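# Balance a bar level on the stand's ridge

## Task

Place the bar across the ridge at the top of the stand so it sits there almost perfectly level, unsupported, and remains that way; if the robot still has to hold it at the end, the goal is not met.

## Robot and tools

Robot: two arms, left_arm and right_arm, each ending in a two-finger gripper. A loose object may occasionally get a short external shove. Nothing may be pushed or knocked off the table.

Frame: state lines give each gripper's end_effector_position (metres) and end_effector_quat_wxyz in a shared scene frame. Origin is on the table surface midway between the arms, +z is up, +x points away from the robot over the table, and left_arm sits on the +y side. The arm names do not correspond to image sides. Printed hand positions can be somewhat off, especially when an arm is stretched far.

Gripper geometry: fingers point along the gripper's own +z and close along its y axis. The reported position is the spot between the pads when shut; closed fingertips extend about 33 mm past it, open ones about 9 mm. Closing pushes the tips roughly 24 mm further out, so keep that clearance above surfaces.

The 18-number row (used by execute_actions rows and by move's target): a single flat list covering both arms, each value in [-1, 1]. Order: left dx, dy, dz, rx, ry, rz, left gripper position, force_limit, speed, then the same nine for the right arm. dx..rz are an offset, not a pose: they are measured in that gripper's own axes from its pose in the most recent result that showed it (before any such result in the scene, and for later calls within one reply, from where the robot is when the action begins). Scale: 1.0 equals 0.6 m or 180 degrees; rx, ry, rz form one rotation vector. In a multi-row action every row is counted from that same base pose, not from the prior row. All-zero offsets are not idle: they pull the arm back to the base pose. To keep an arm still, send the offset back to its desired pose in the first call of a reply and zeros afterwards, and repeat its last three gripper values (0 there is a real command).

Gripper numbers: position +1 fully open (140 mm), about -0.8 pads touch, -1 closes until blocked. force_limit about 14 N at -1, 60 N at 0, 107 N at +1 (objects up to 40 mm wide). speed of the pad gap about 30 mm/s at -1, 140 at 0, 250 at +1. After a grip command check object_status: 0 moving, 1 blocked while opening, 2 blocked while closing (a grip), 3 reached target or pads met (thin items may still be held). To squeeze harder while status is 2, raise force_limit and nudge position, e.g. -1 to -0.98. position_measured is in counts: 3 open, 230 pads together.

execute_actions: argument actions is a list with at most one entry, or empty. Empty list = just return the current state. {"rows": [...], "steps": n} runs up to 15 rows, one per 1/30 s step (default 15), the last row repeating if short. {"steps": n} alone is a wait up to 300 steps, counted from the last result, so reply time is included. Optional pictures (boolean) toggles camera images. A rejected call moves nothing.

move: target is one 18-number row as above; optional speed in m/s, 0.002 to 0.5 (default 0.25), rotation capped at twice that in rad/s. Each gripper follows a straight path; both finish together in 0.5 to 10 s, and anything longer is cut off at 10 s short of target. Rotation takes the shorter way. Paths ignore obstacles and the other arm; grippers may lag, deviate, or overshoot speed, mostly near full reach. Finger values are sent at the start. The result adds a move: line: done, off_target, moving, held or fault, plus limits (paced = pose clipped, held = some steps blocked, after which the arm may jump quickly) and each gripper's distance from target. If only one arm is named, the other finished fine. Faster moves and targets deeper past a contact hit and press harder.

wait: seconds from 0 to 10; sends nothing new.

zoom_image: camera (cam_head_left, cam_head_right, cam_high, cam_low, cam_left_wrist, cam_right_wrist) and region [x0, y0, x1, y1] in image pixels, top-left origin, at most 504 by 504. All images are 896x504.

show_instructions: no arguments; shows the scene's reference pages.

finished_scene: scene = the current scene number; irreversible, and the result says whether the goal holds. Replying with no tool call ends everything.

Control details: each step the commanded pose is clamped to within 70 mm and 16 degrees of the measured one, and position wins over orientation if both cannot be met. After an action the arm only continues to its last clamped pose, so far targets need several calls; read the Hand target line. A pose unreachable line and HELD marks mean the clearance check altered or blocked commands. Joint limits (rad): waist ±2.744, shoulder ±1.784, upper arm roll ±2.901, elbow -3.042 to -0.152, forearm roll ±2.807, wrist pitch 0.544 to 4.517, wrist roll ±3.016. Load limits (N m): waist 20, shoulder 20, upper arm roll 18, elbow 18, others 12; held weight counts. Exceeding one stops that arm for 10 s. Holding loads heats motors; MOTOR HOT warns, and OVER-TEMPERATURE FAULT brakes the arm until cool. The simulation keeps running while you think.

Avoid: drops, slips, slams, hard pushes, arms colliding or pressing each other, and letting the bar or stand fall. Release the bar and confirm it stays level on its own.

Each tool is called after "Request:" as name(argument=value, ...) on one line, values as JSON.

Reference images:

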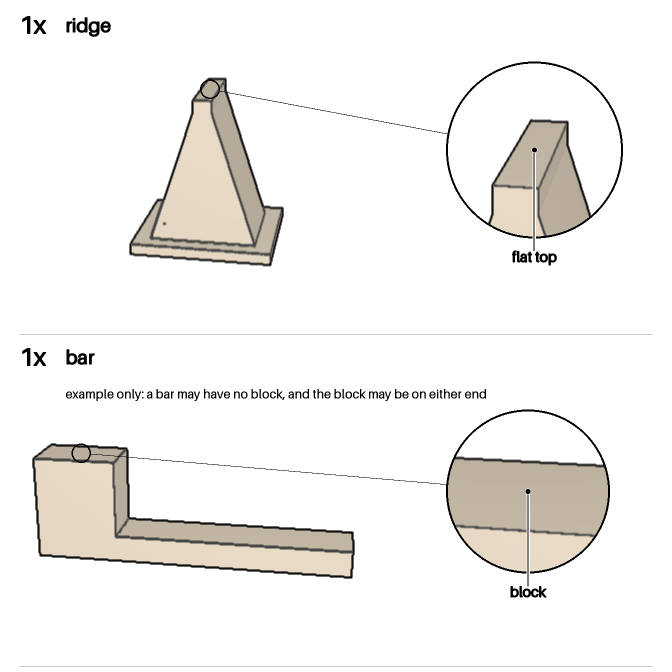

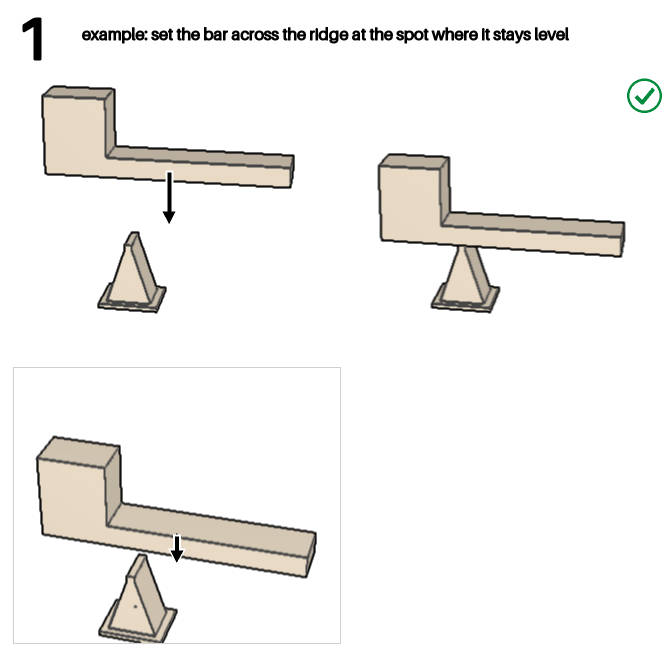

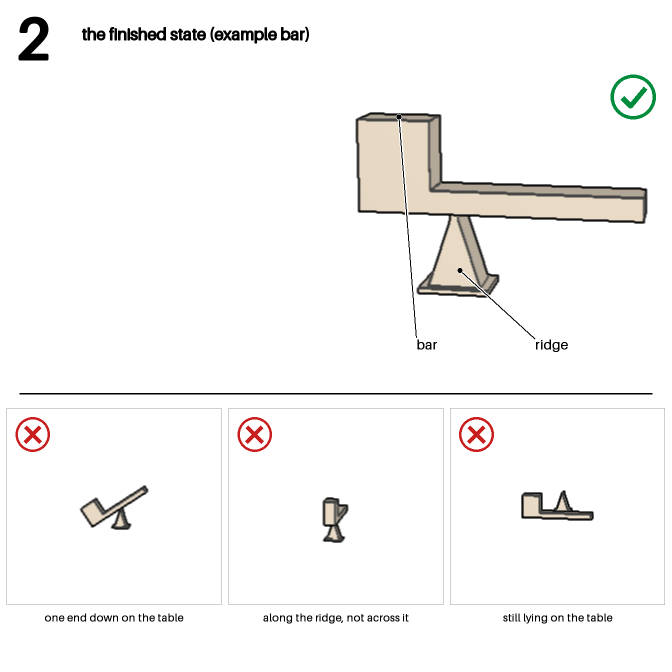

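## Session

Request:
execute_actions(actions=[])

Scene clock: 0.00 s of 4100.00 s.
left_arm: end_effector_position=(+0.4791, -0.1609, +0.3166) position_measured=3 object_status=3 end_effector_quat_wxyz=(+0.297, -0.426, +0.853, -0.051) | right_arm: end_effector_position=(+0.2507, -0.6520, +0.3188) position_measured=3 object_status=3 end_effector_quat_wxyz=(+0.043, +0.919, -0.188, -0.344)
Joint positions: left_arm=[-1.043  0.427 -0.001 -1.381  0.632  1.878 -0.612] | right_arm=[-0.653  0.091  0.05  -1.775 -0.411  1.283 -1.867]
Joint velocities: left_arm=[-0.     0.001  0.001 -0.002 -0.001 -0.001  0.   ] | right_arm=[-0.    -0.     0.002  0.001  0.    -0.001 -0.001]
Hand target (left_arm): +0.479, -0.161, +0.317; +0.297, -0.426, +0.853, -0.051
Hand target (right_arm): +0.251, -0.652, +0.319; +0.043, +0.919, -0.188, -0.344

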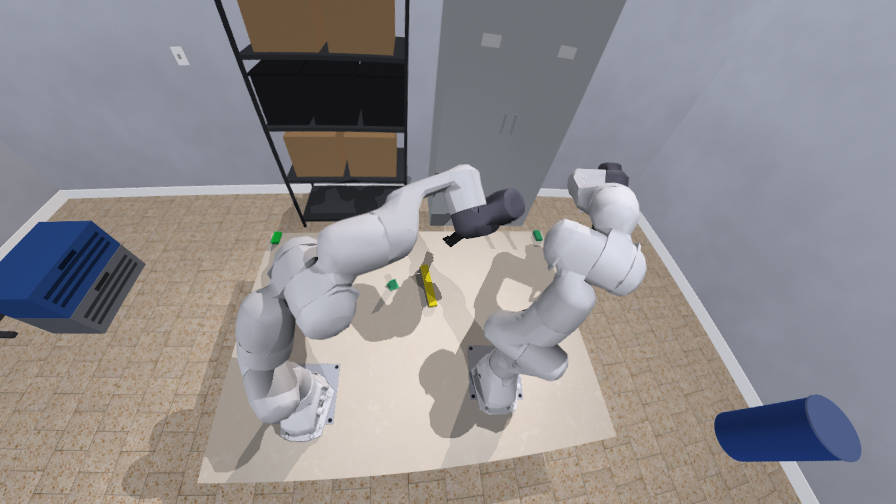

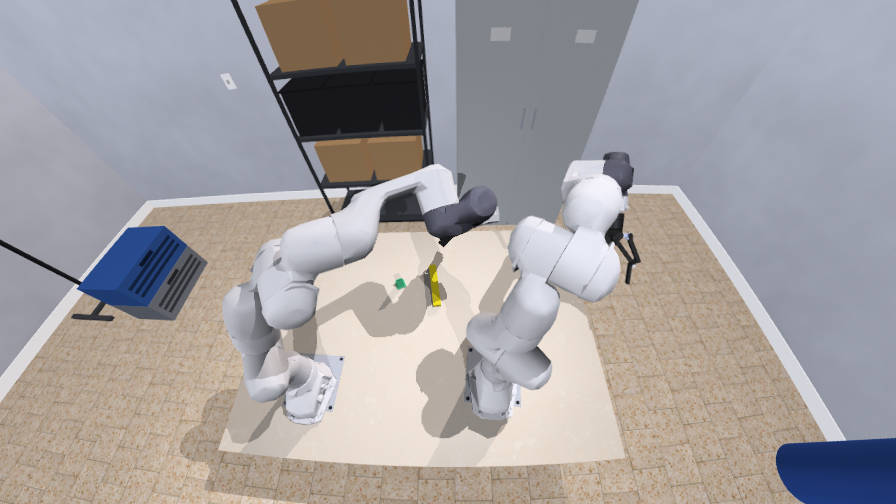

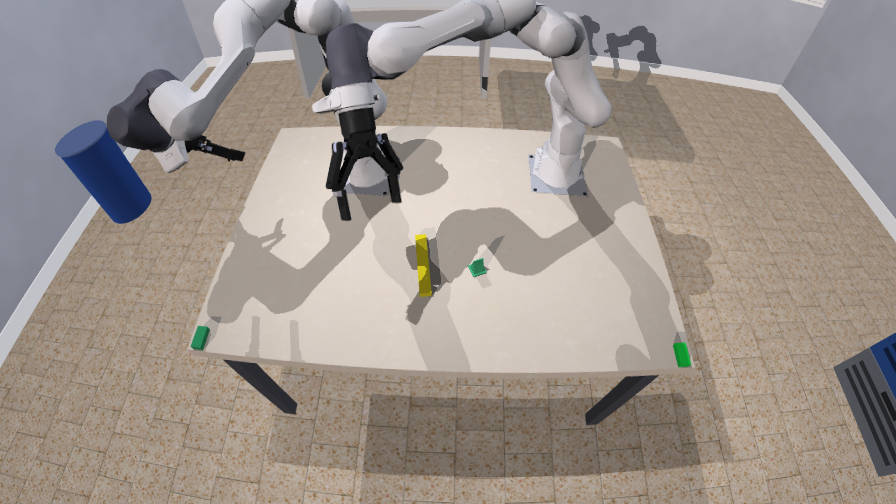

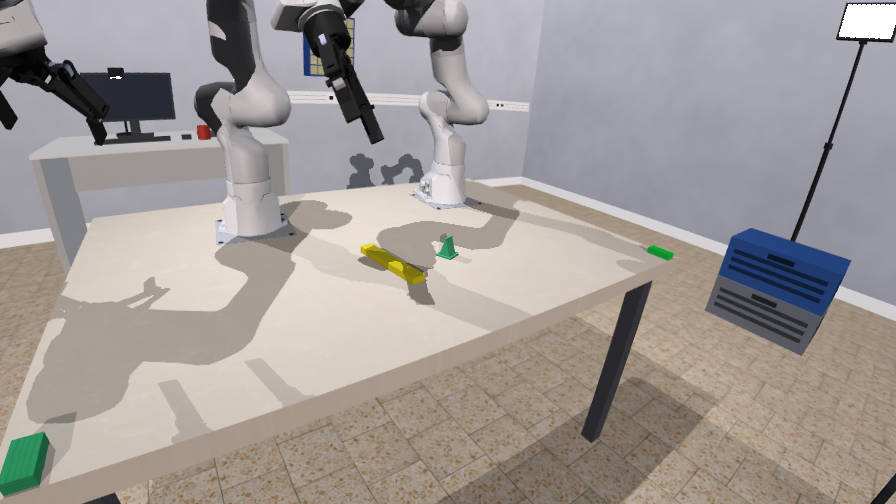

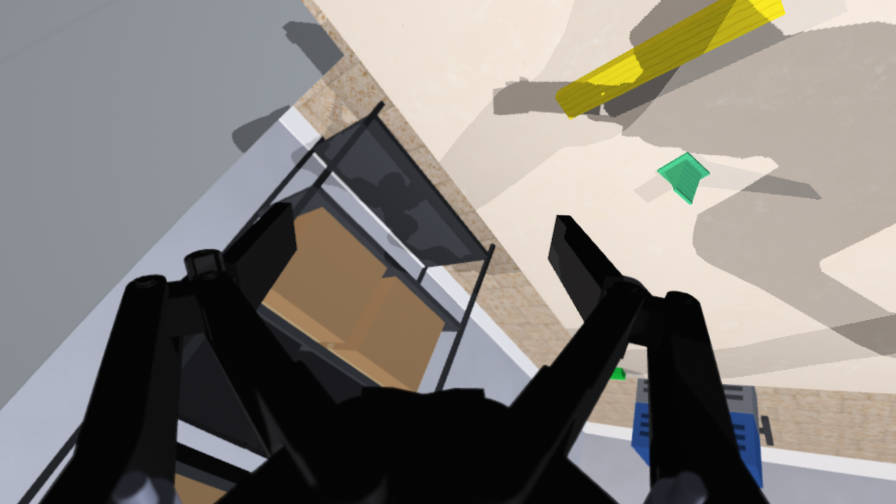

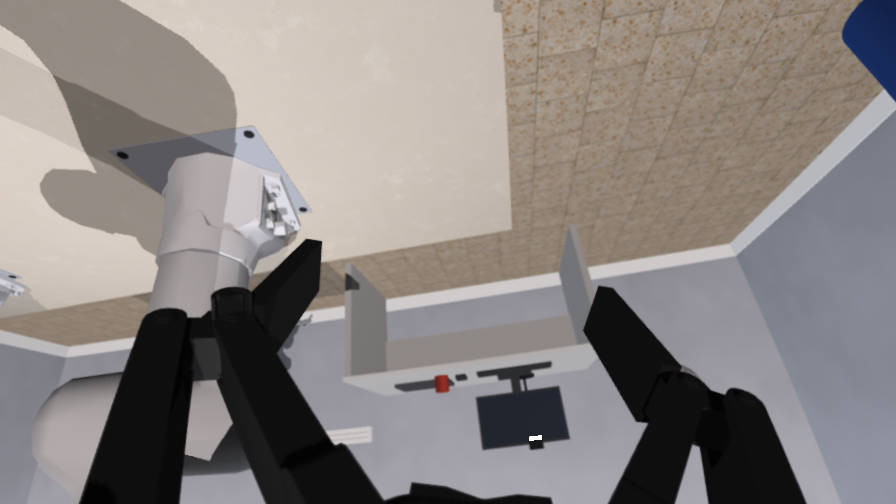

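Request:
zoom_image(camera="cam_high", region=[360, 200, 540, 320])

Request:
zoom_image(camera="cam_low", region=[330, 210, 510, 310])

Region (360, 200, 540, 320) of cam_high's 896x504 image, scaled by 2.800, with more detail than that image has.

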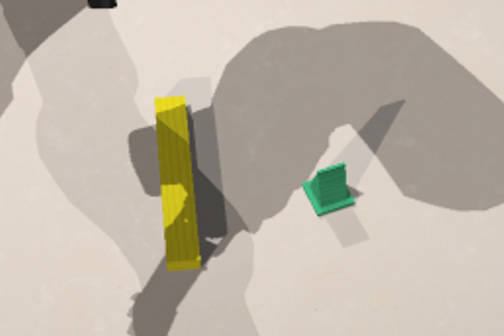

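Region (330, 210, 510, 310) of cam_low's 896x504 image, scaled by 2.800, with more detail than that image has.

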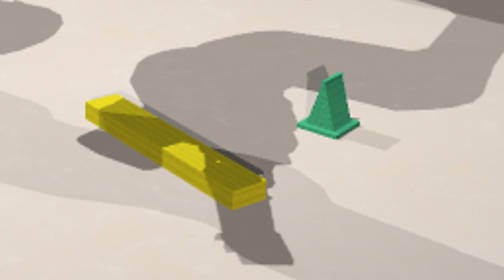

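Request:
move(target=[-0.0745,0.231,-0.013,-0.034,0.199,0.285,1,0,0,0,0,0,0,0,0,1,0,0])

Scene clock: 12.33 s of 4100.00 s.
left_arm: end_effector_position=(+0.3999, -0.0417, +0.2973) position_measured=3 object_status=3 end_effector_quat_wxyz=(-0.001, -0.002, +1.000, -0.002) | right_arm: end_effector_position=(+0.2507, -0.6520, +0.3188) position_measured=3 object_status=3 end_effector_quat_wxyz=(+0.043, +0.919, -0.188, -0.344)
Joint positions: left_arm=[-0.642  0.112 -0.154 -1.728  0.014  1.841  0.731] | right_arm=[-0.653  0.091  0.05  -1.775 -0.411  1.283 -1.867]
Joint velocities: left_arm=[ 0.001  0.001 -0.003  0.001 -0.    -0.002  0.03 ] | right_arm=[-0.001  0.001 -0.    -0.    -0.001 -0.    -0.001]
Hand target (left_arm): +0.399, -0.042, +0.297; -0.003, +0.004, +1.000, -0.003
Hand target (right_arm): +0.251, -0.652, +0.319; +0.043, +0.919, -0.188, -0.344
Off the commanded pose (left_arm): 0.002 m, 0 deg.
Off the commanded pose (right_arm): 0.000 m, 0 deg.
After step 90, 6.10 s passed at rest.
move: done

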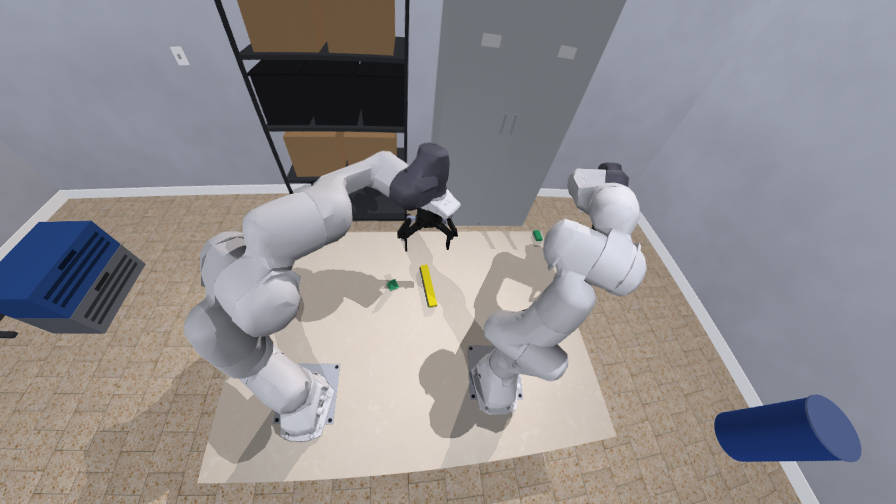

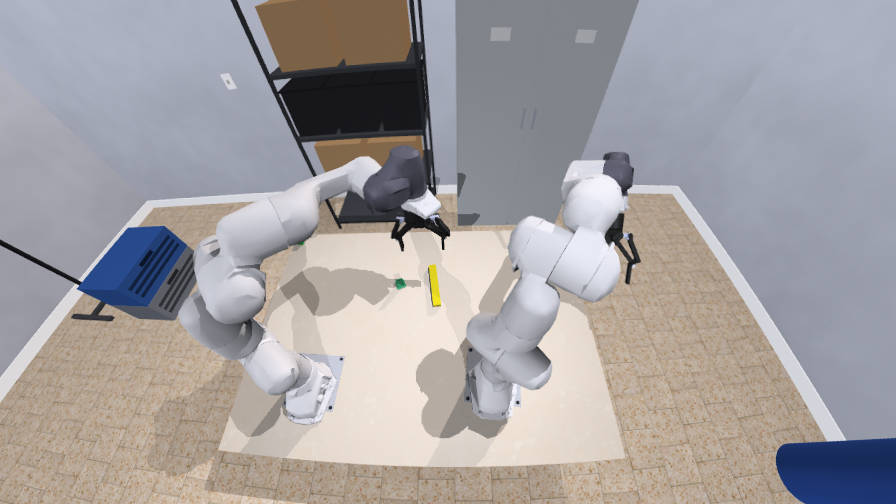

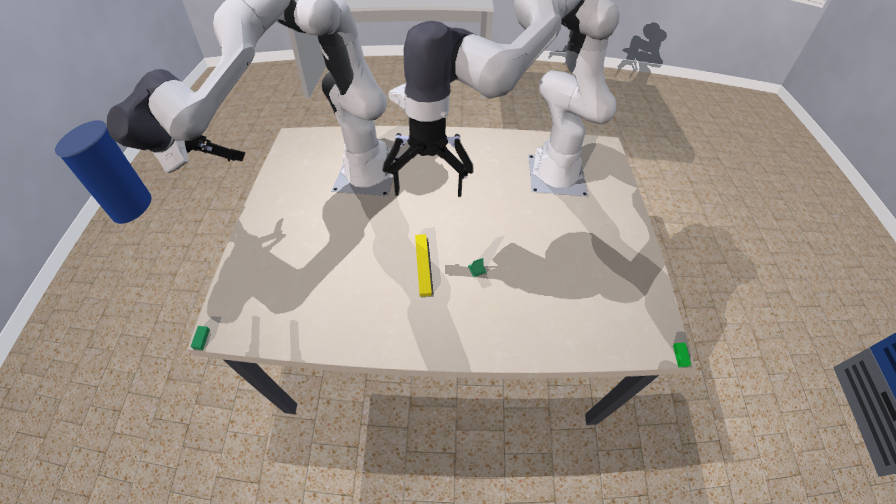

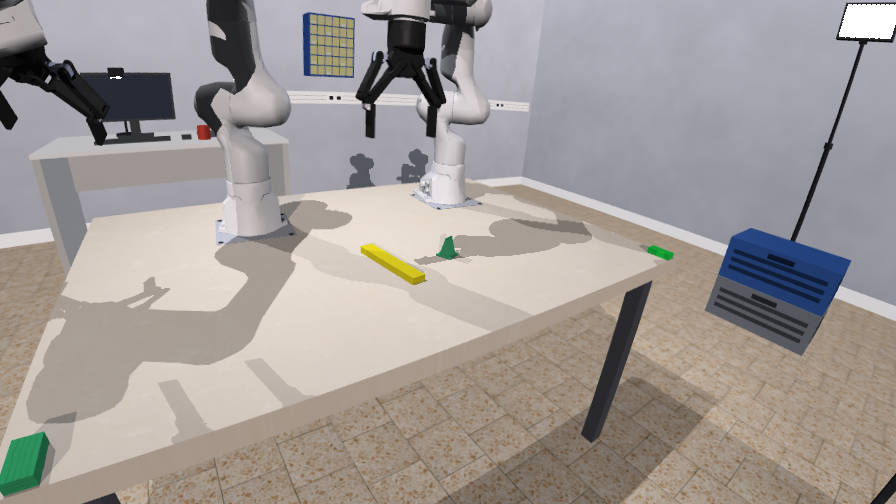

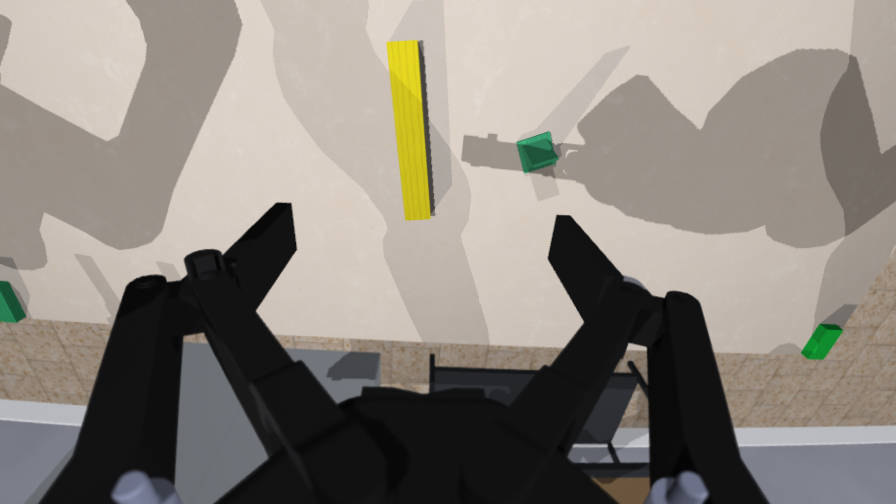

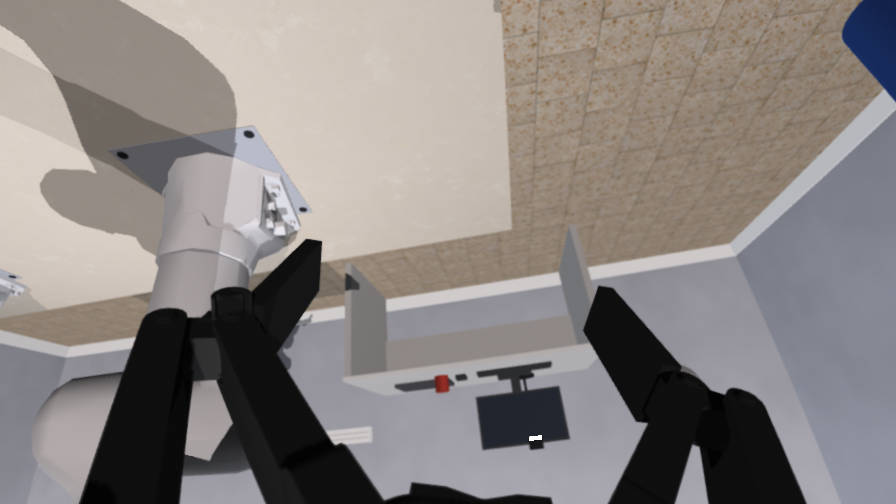

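Request:
move(target=[0.12,-0.02,0.28,0,0,-0.028,1,0,0,0,0,0,0,0,0,1,0,0])

Request:
zoom_image(camera="cam_left_wrist", region=[250, 0, 754, 300])

Scene clock: 17.50 s of 4100.00 s.
left_arm: end_effector_position=(+0.3288, -0.0556, +0.1282) position_measured=3 object_status=3 end_effector_quat_wxyz=(-0.003, -0.042, +0.999, -0.001) | right_arm: end_effector_position=(+0.2507, -0.6520, +0.3188) position_measured=3 object_status=3 end_effector_quat_wxyz=(+0.043, +0.919, -0.188, -0.344)
Joint positions: left_arm=[-0.719  0.156 -0.183 -2.122  0.03   2.273  0.532] | right_arm=[-0.653  0.091  0.05  -1.775 -0.411  1.283 -1.867]
Joint velocities: left_arm=[-0.     0.     0.    -0.     0.002  0.01  -0.03 ] | right_arm=[-0.    -0.001 -0.     0.    -0.     0.001 -0.   ]
Hand target (left_arm): +0.330, -0.056, +0.128; -0.000, -0.047, +0.999, -0.001
Hand target (right_arm): +0.251, -0.652, +0.319; +0.043, +0.919, -0.188, -0.344
Off the commanded pose (left_arm): 0.002 m, 1 deg.
Off the commanded pose (right_arm): 0.000 m, 0 deg.
After step 90, 0.63 s passed at rest.
move: done

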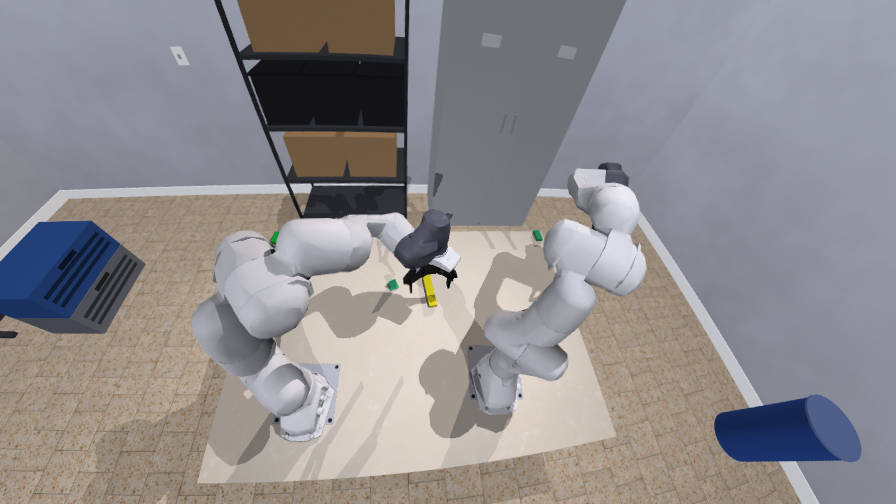

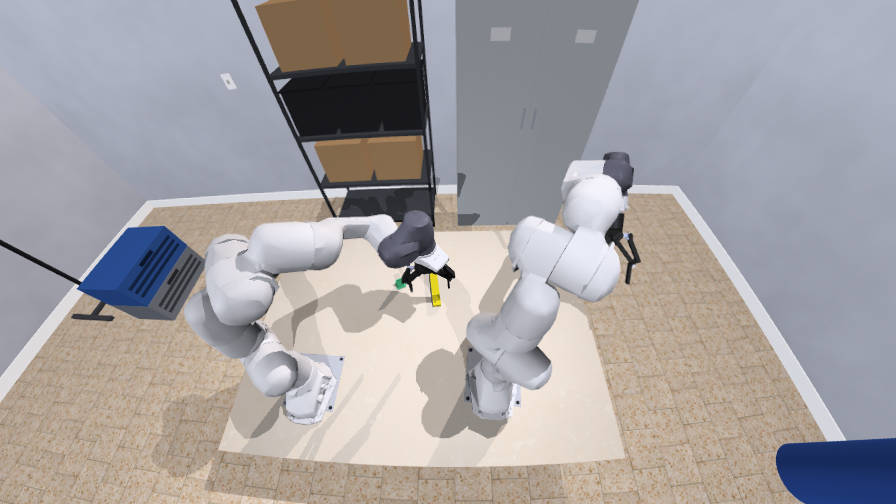

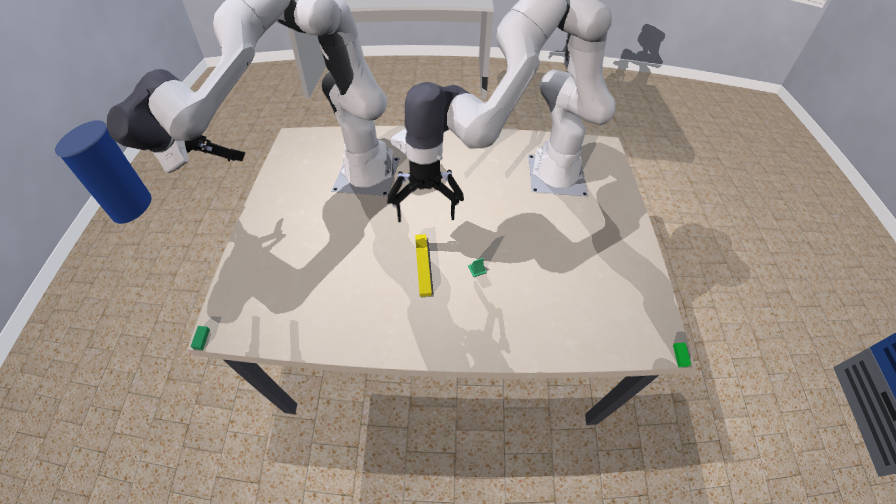

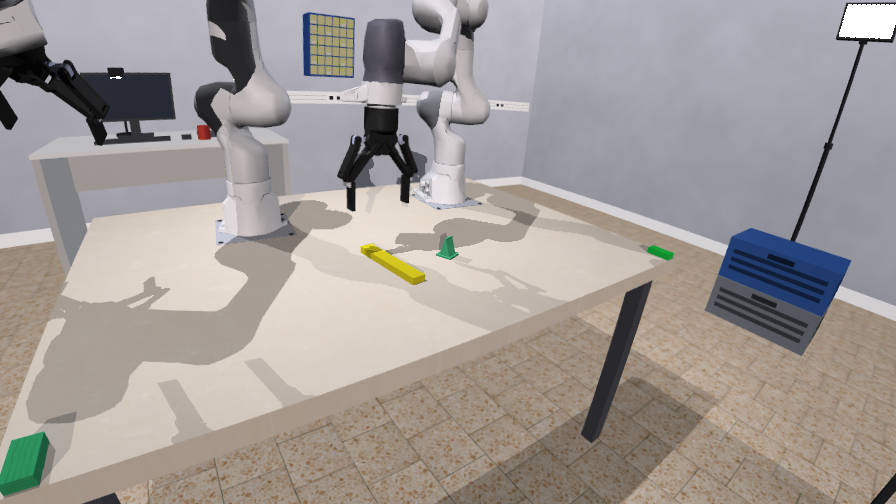

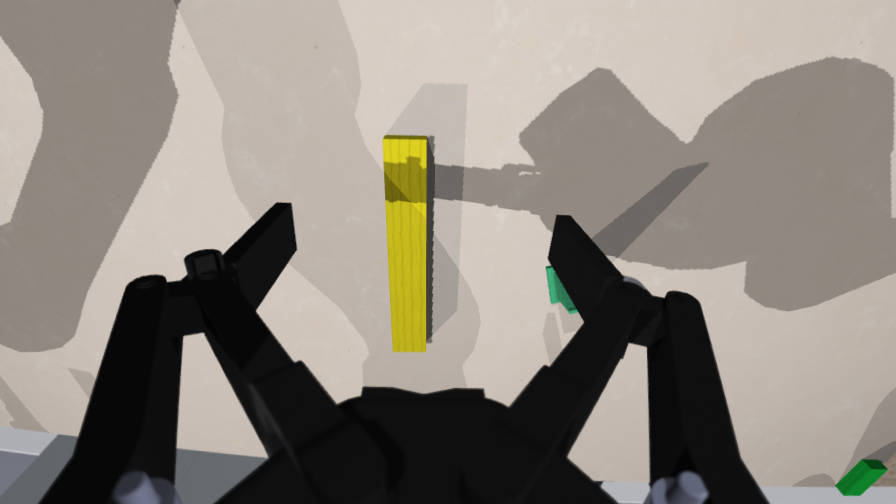

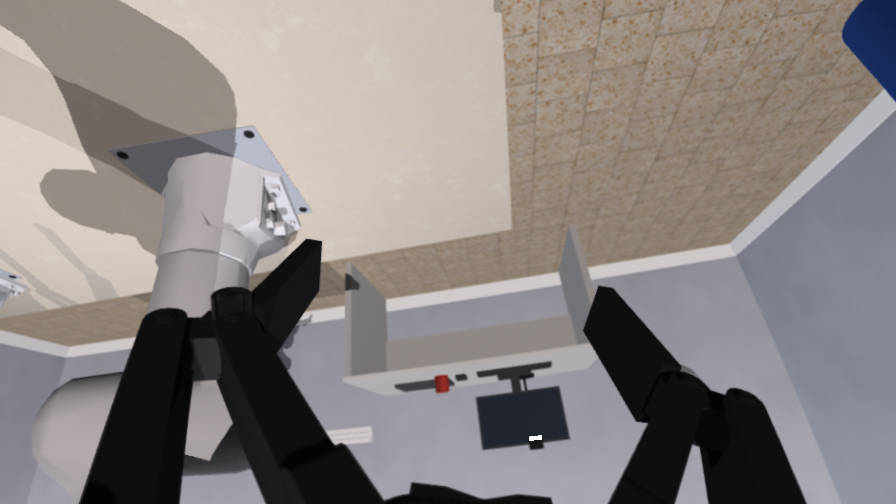

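Region (250, 0, 754, 300) of cam_left_wrist's 896x504 image, scaled by 1.000; it fills the top 300 rows of this view, and the rest is white.

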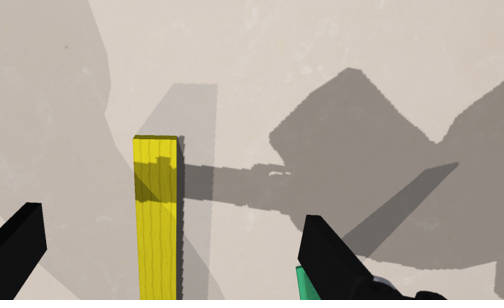

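Request:
move(target=[-0.14,-0.015,0.12,0,0,0,1,0,0,0,0,0,0,0,0,1,0,0])

Scene clock: 23.17 s of 4100.00 s.
left_arm: end_effector_position=(+0.4122, -0.0570, +0.0551) position_measured=3 object_status=3 end_effector_quat_wxyz=(-0.005, -0.049, +0.999, -0.000) | right_arm: end_effector_position=(+0.2507, -0.6520, +0.3188) position_measured=3 object_status=3 end_effector_quat_wxyz=(+0.043, +0.919, -0.188, -0.344)
Joint positions: left_arm=[-0.657  0.417 -0.139 -1.948  0.068  2.355  0.603] | right_arm=[-0.653  0.091  0.05  -1.775 -0.411  1.283 -1.867]
Joint velocities: left_arm=[ 0.    -0.001 -0.001  0.001 -0.001  0.004  0.025] | right_arm=[-0.001  0.001 -0.    -0.001 -0.     0.001 -0.   ]
Hand target (left_arm): +0.414, -0.058, +0.056; -0.003, -0.042, +0.999, -0.001
Hand target (right_arm): +0.251, -0.652, +0.319; +0.043, +0.919, -0.188, -0.344
Off the commanded pose (left_arm): 0.001 m, 1 deg.
Off the commanded pose (right_arm): 0.000 m, 0 deg.
After step 90, 1.60 s passed at rest.
move: done

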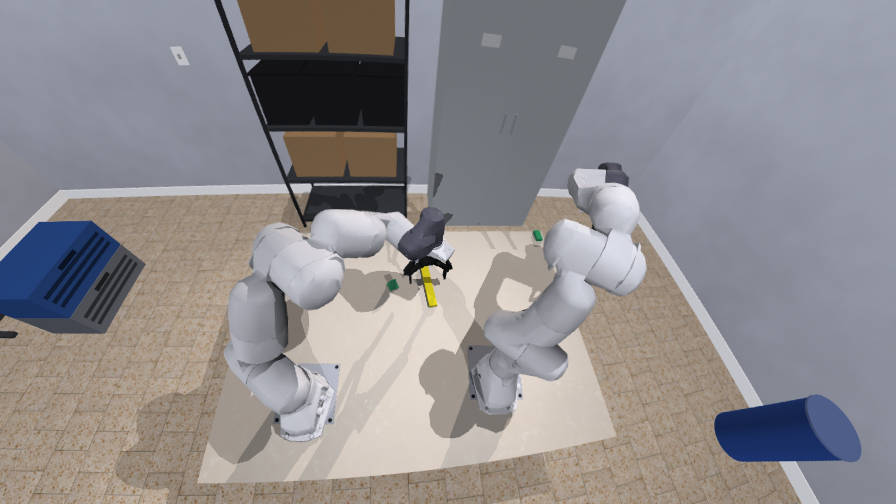

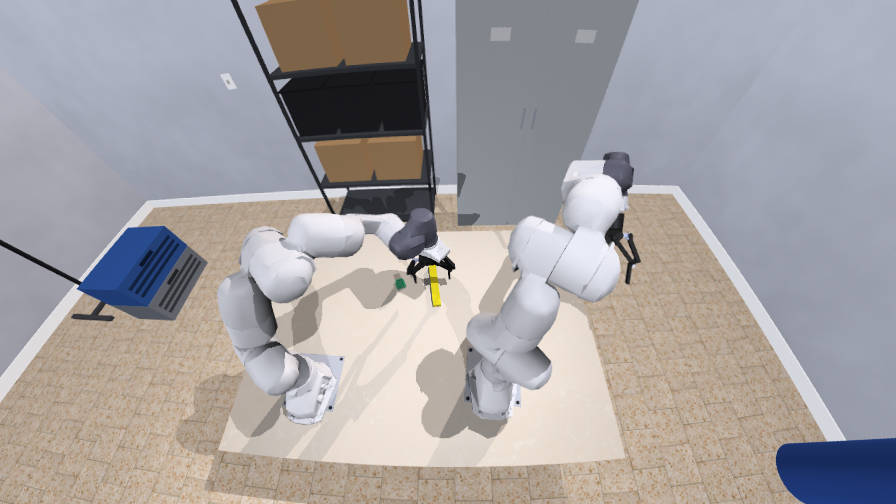

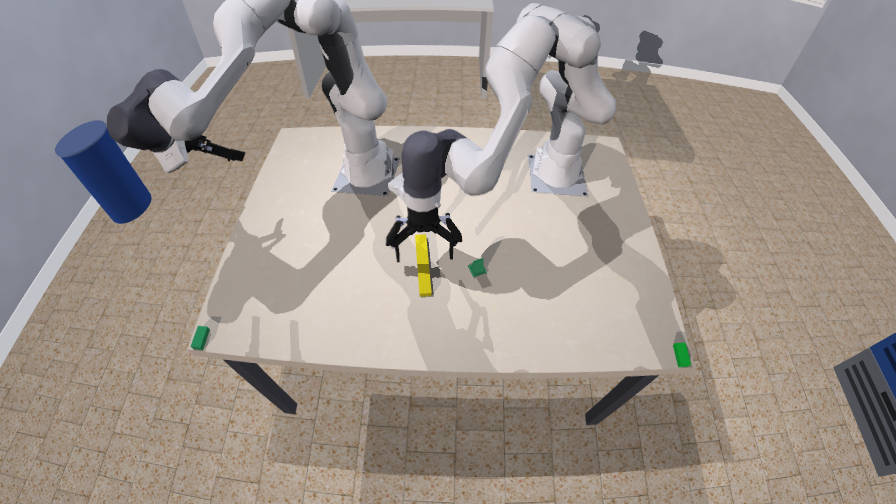

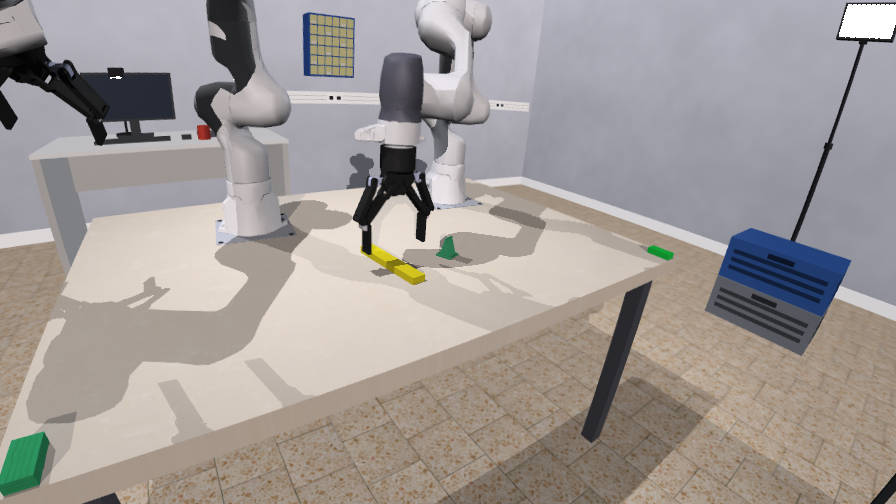

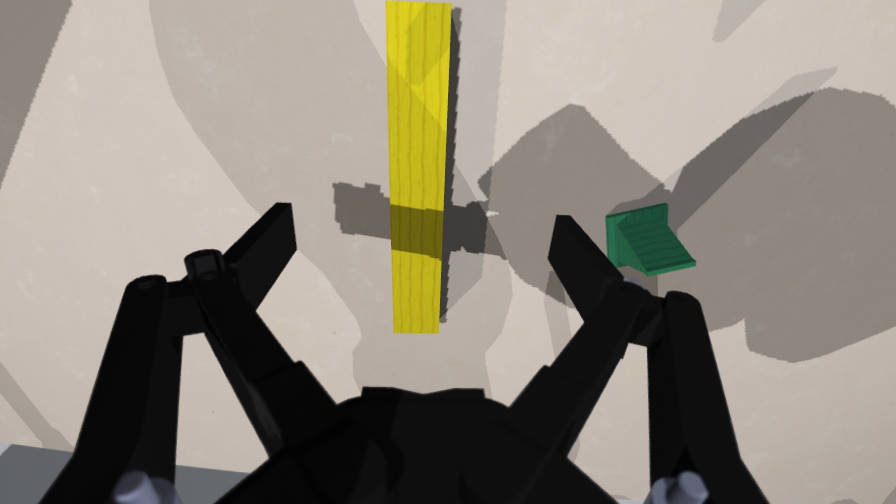

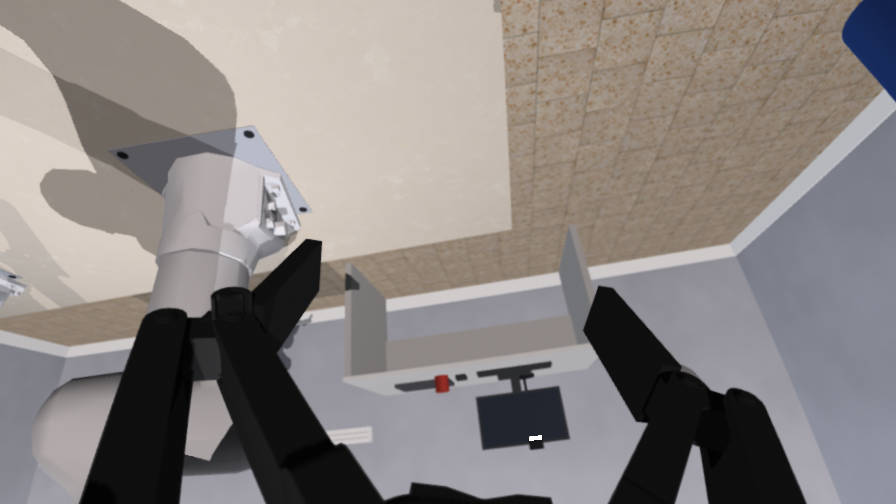

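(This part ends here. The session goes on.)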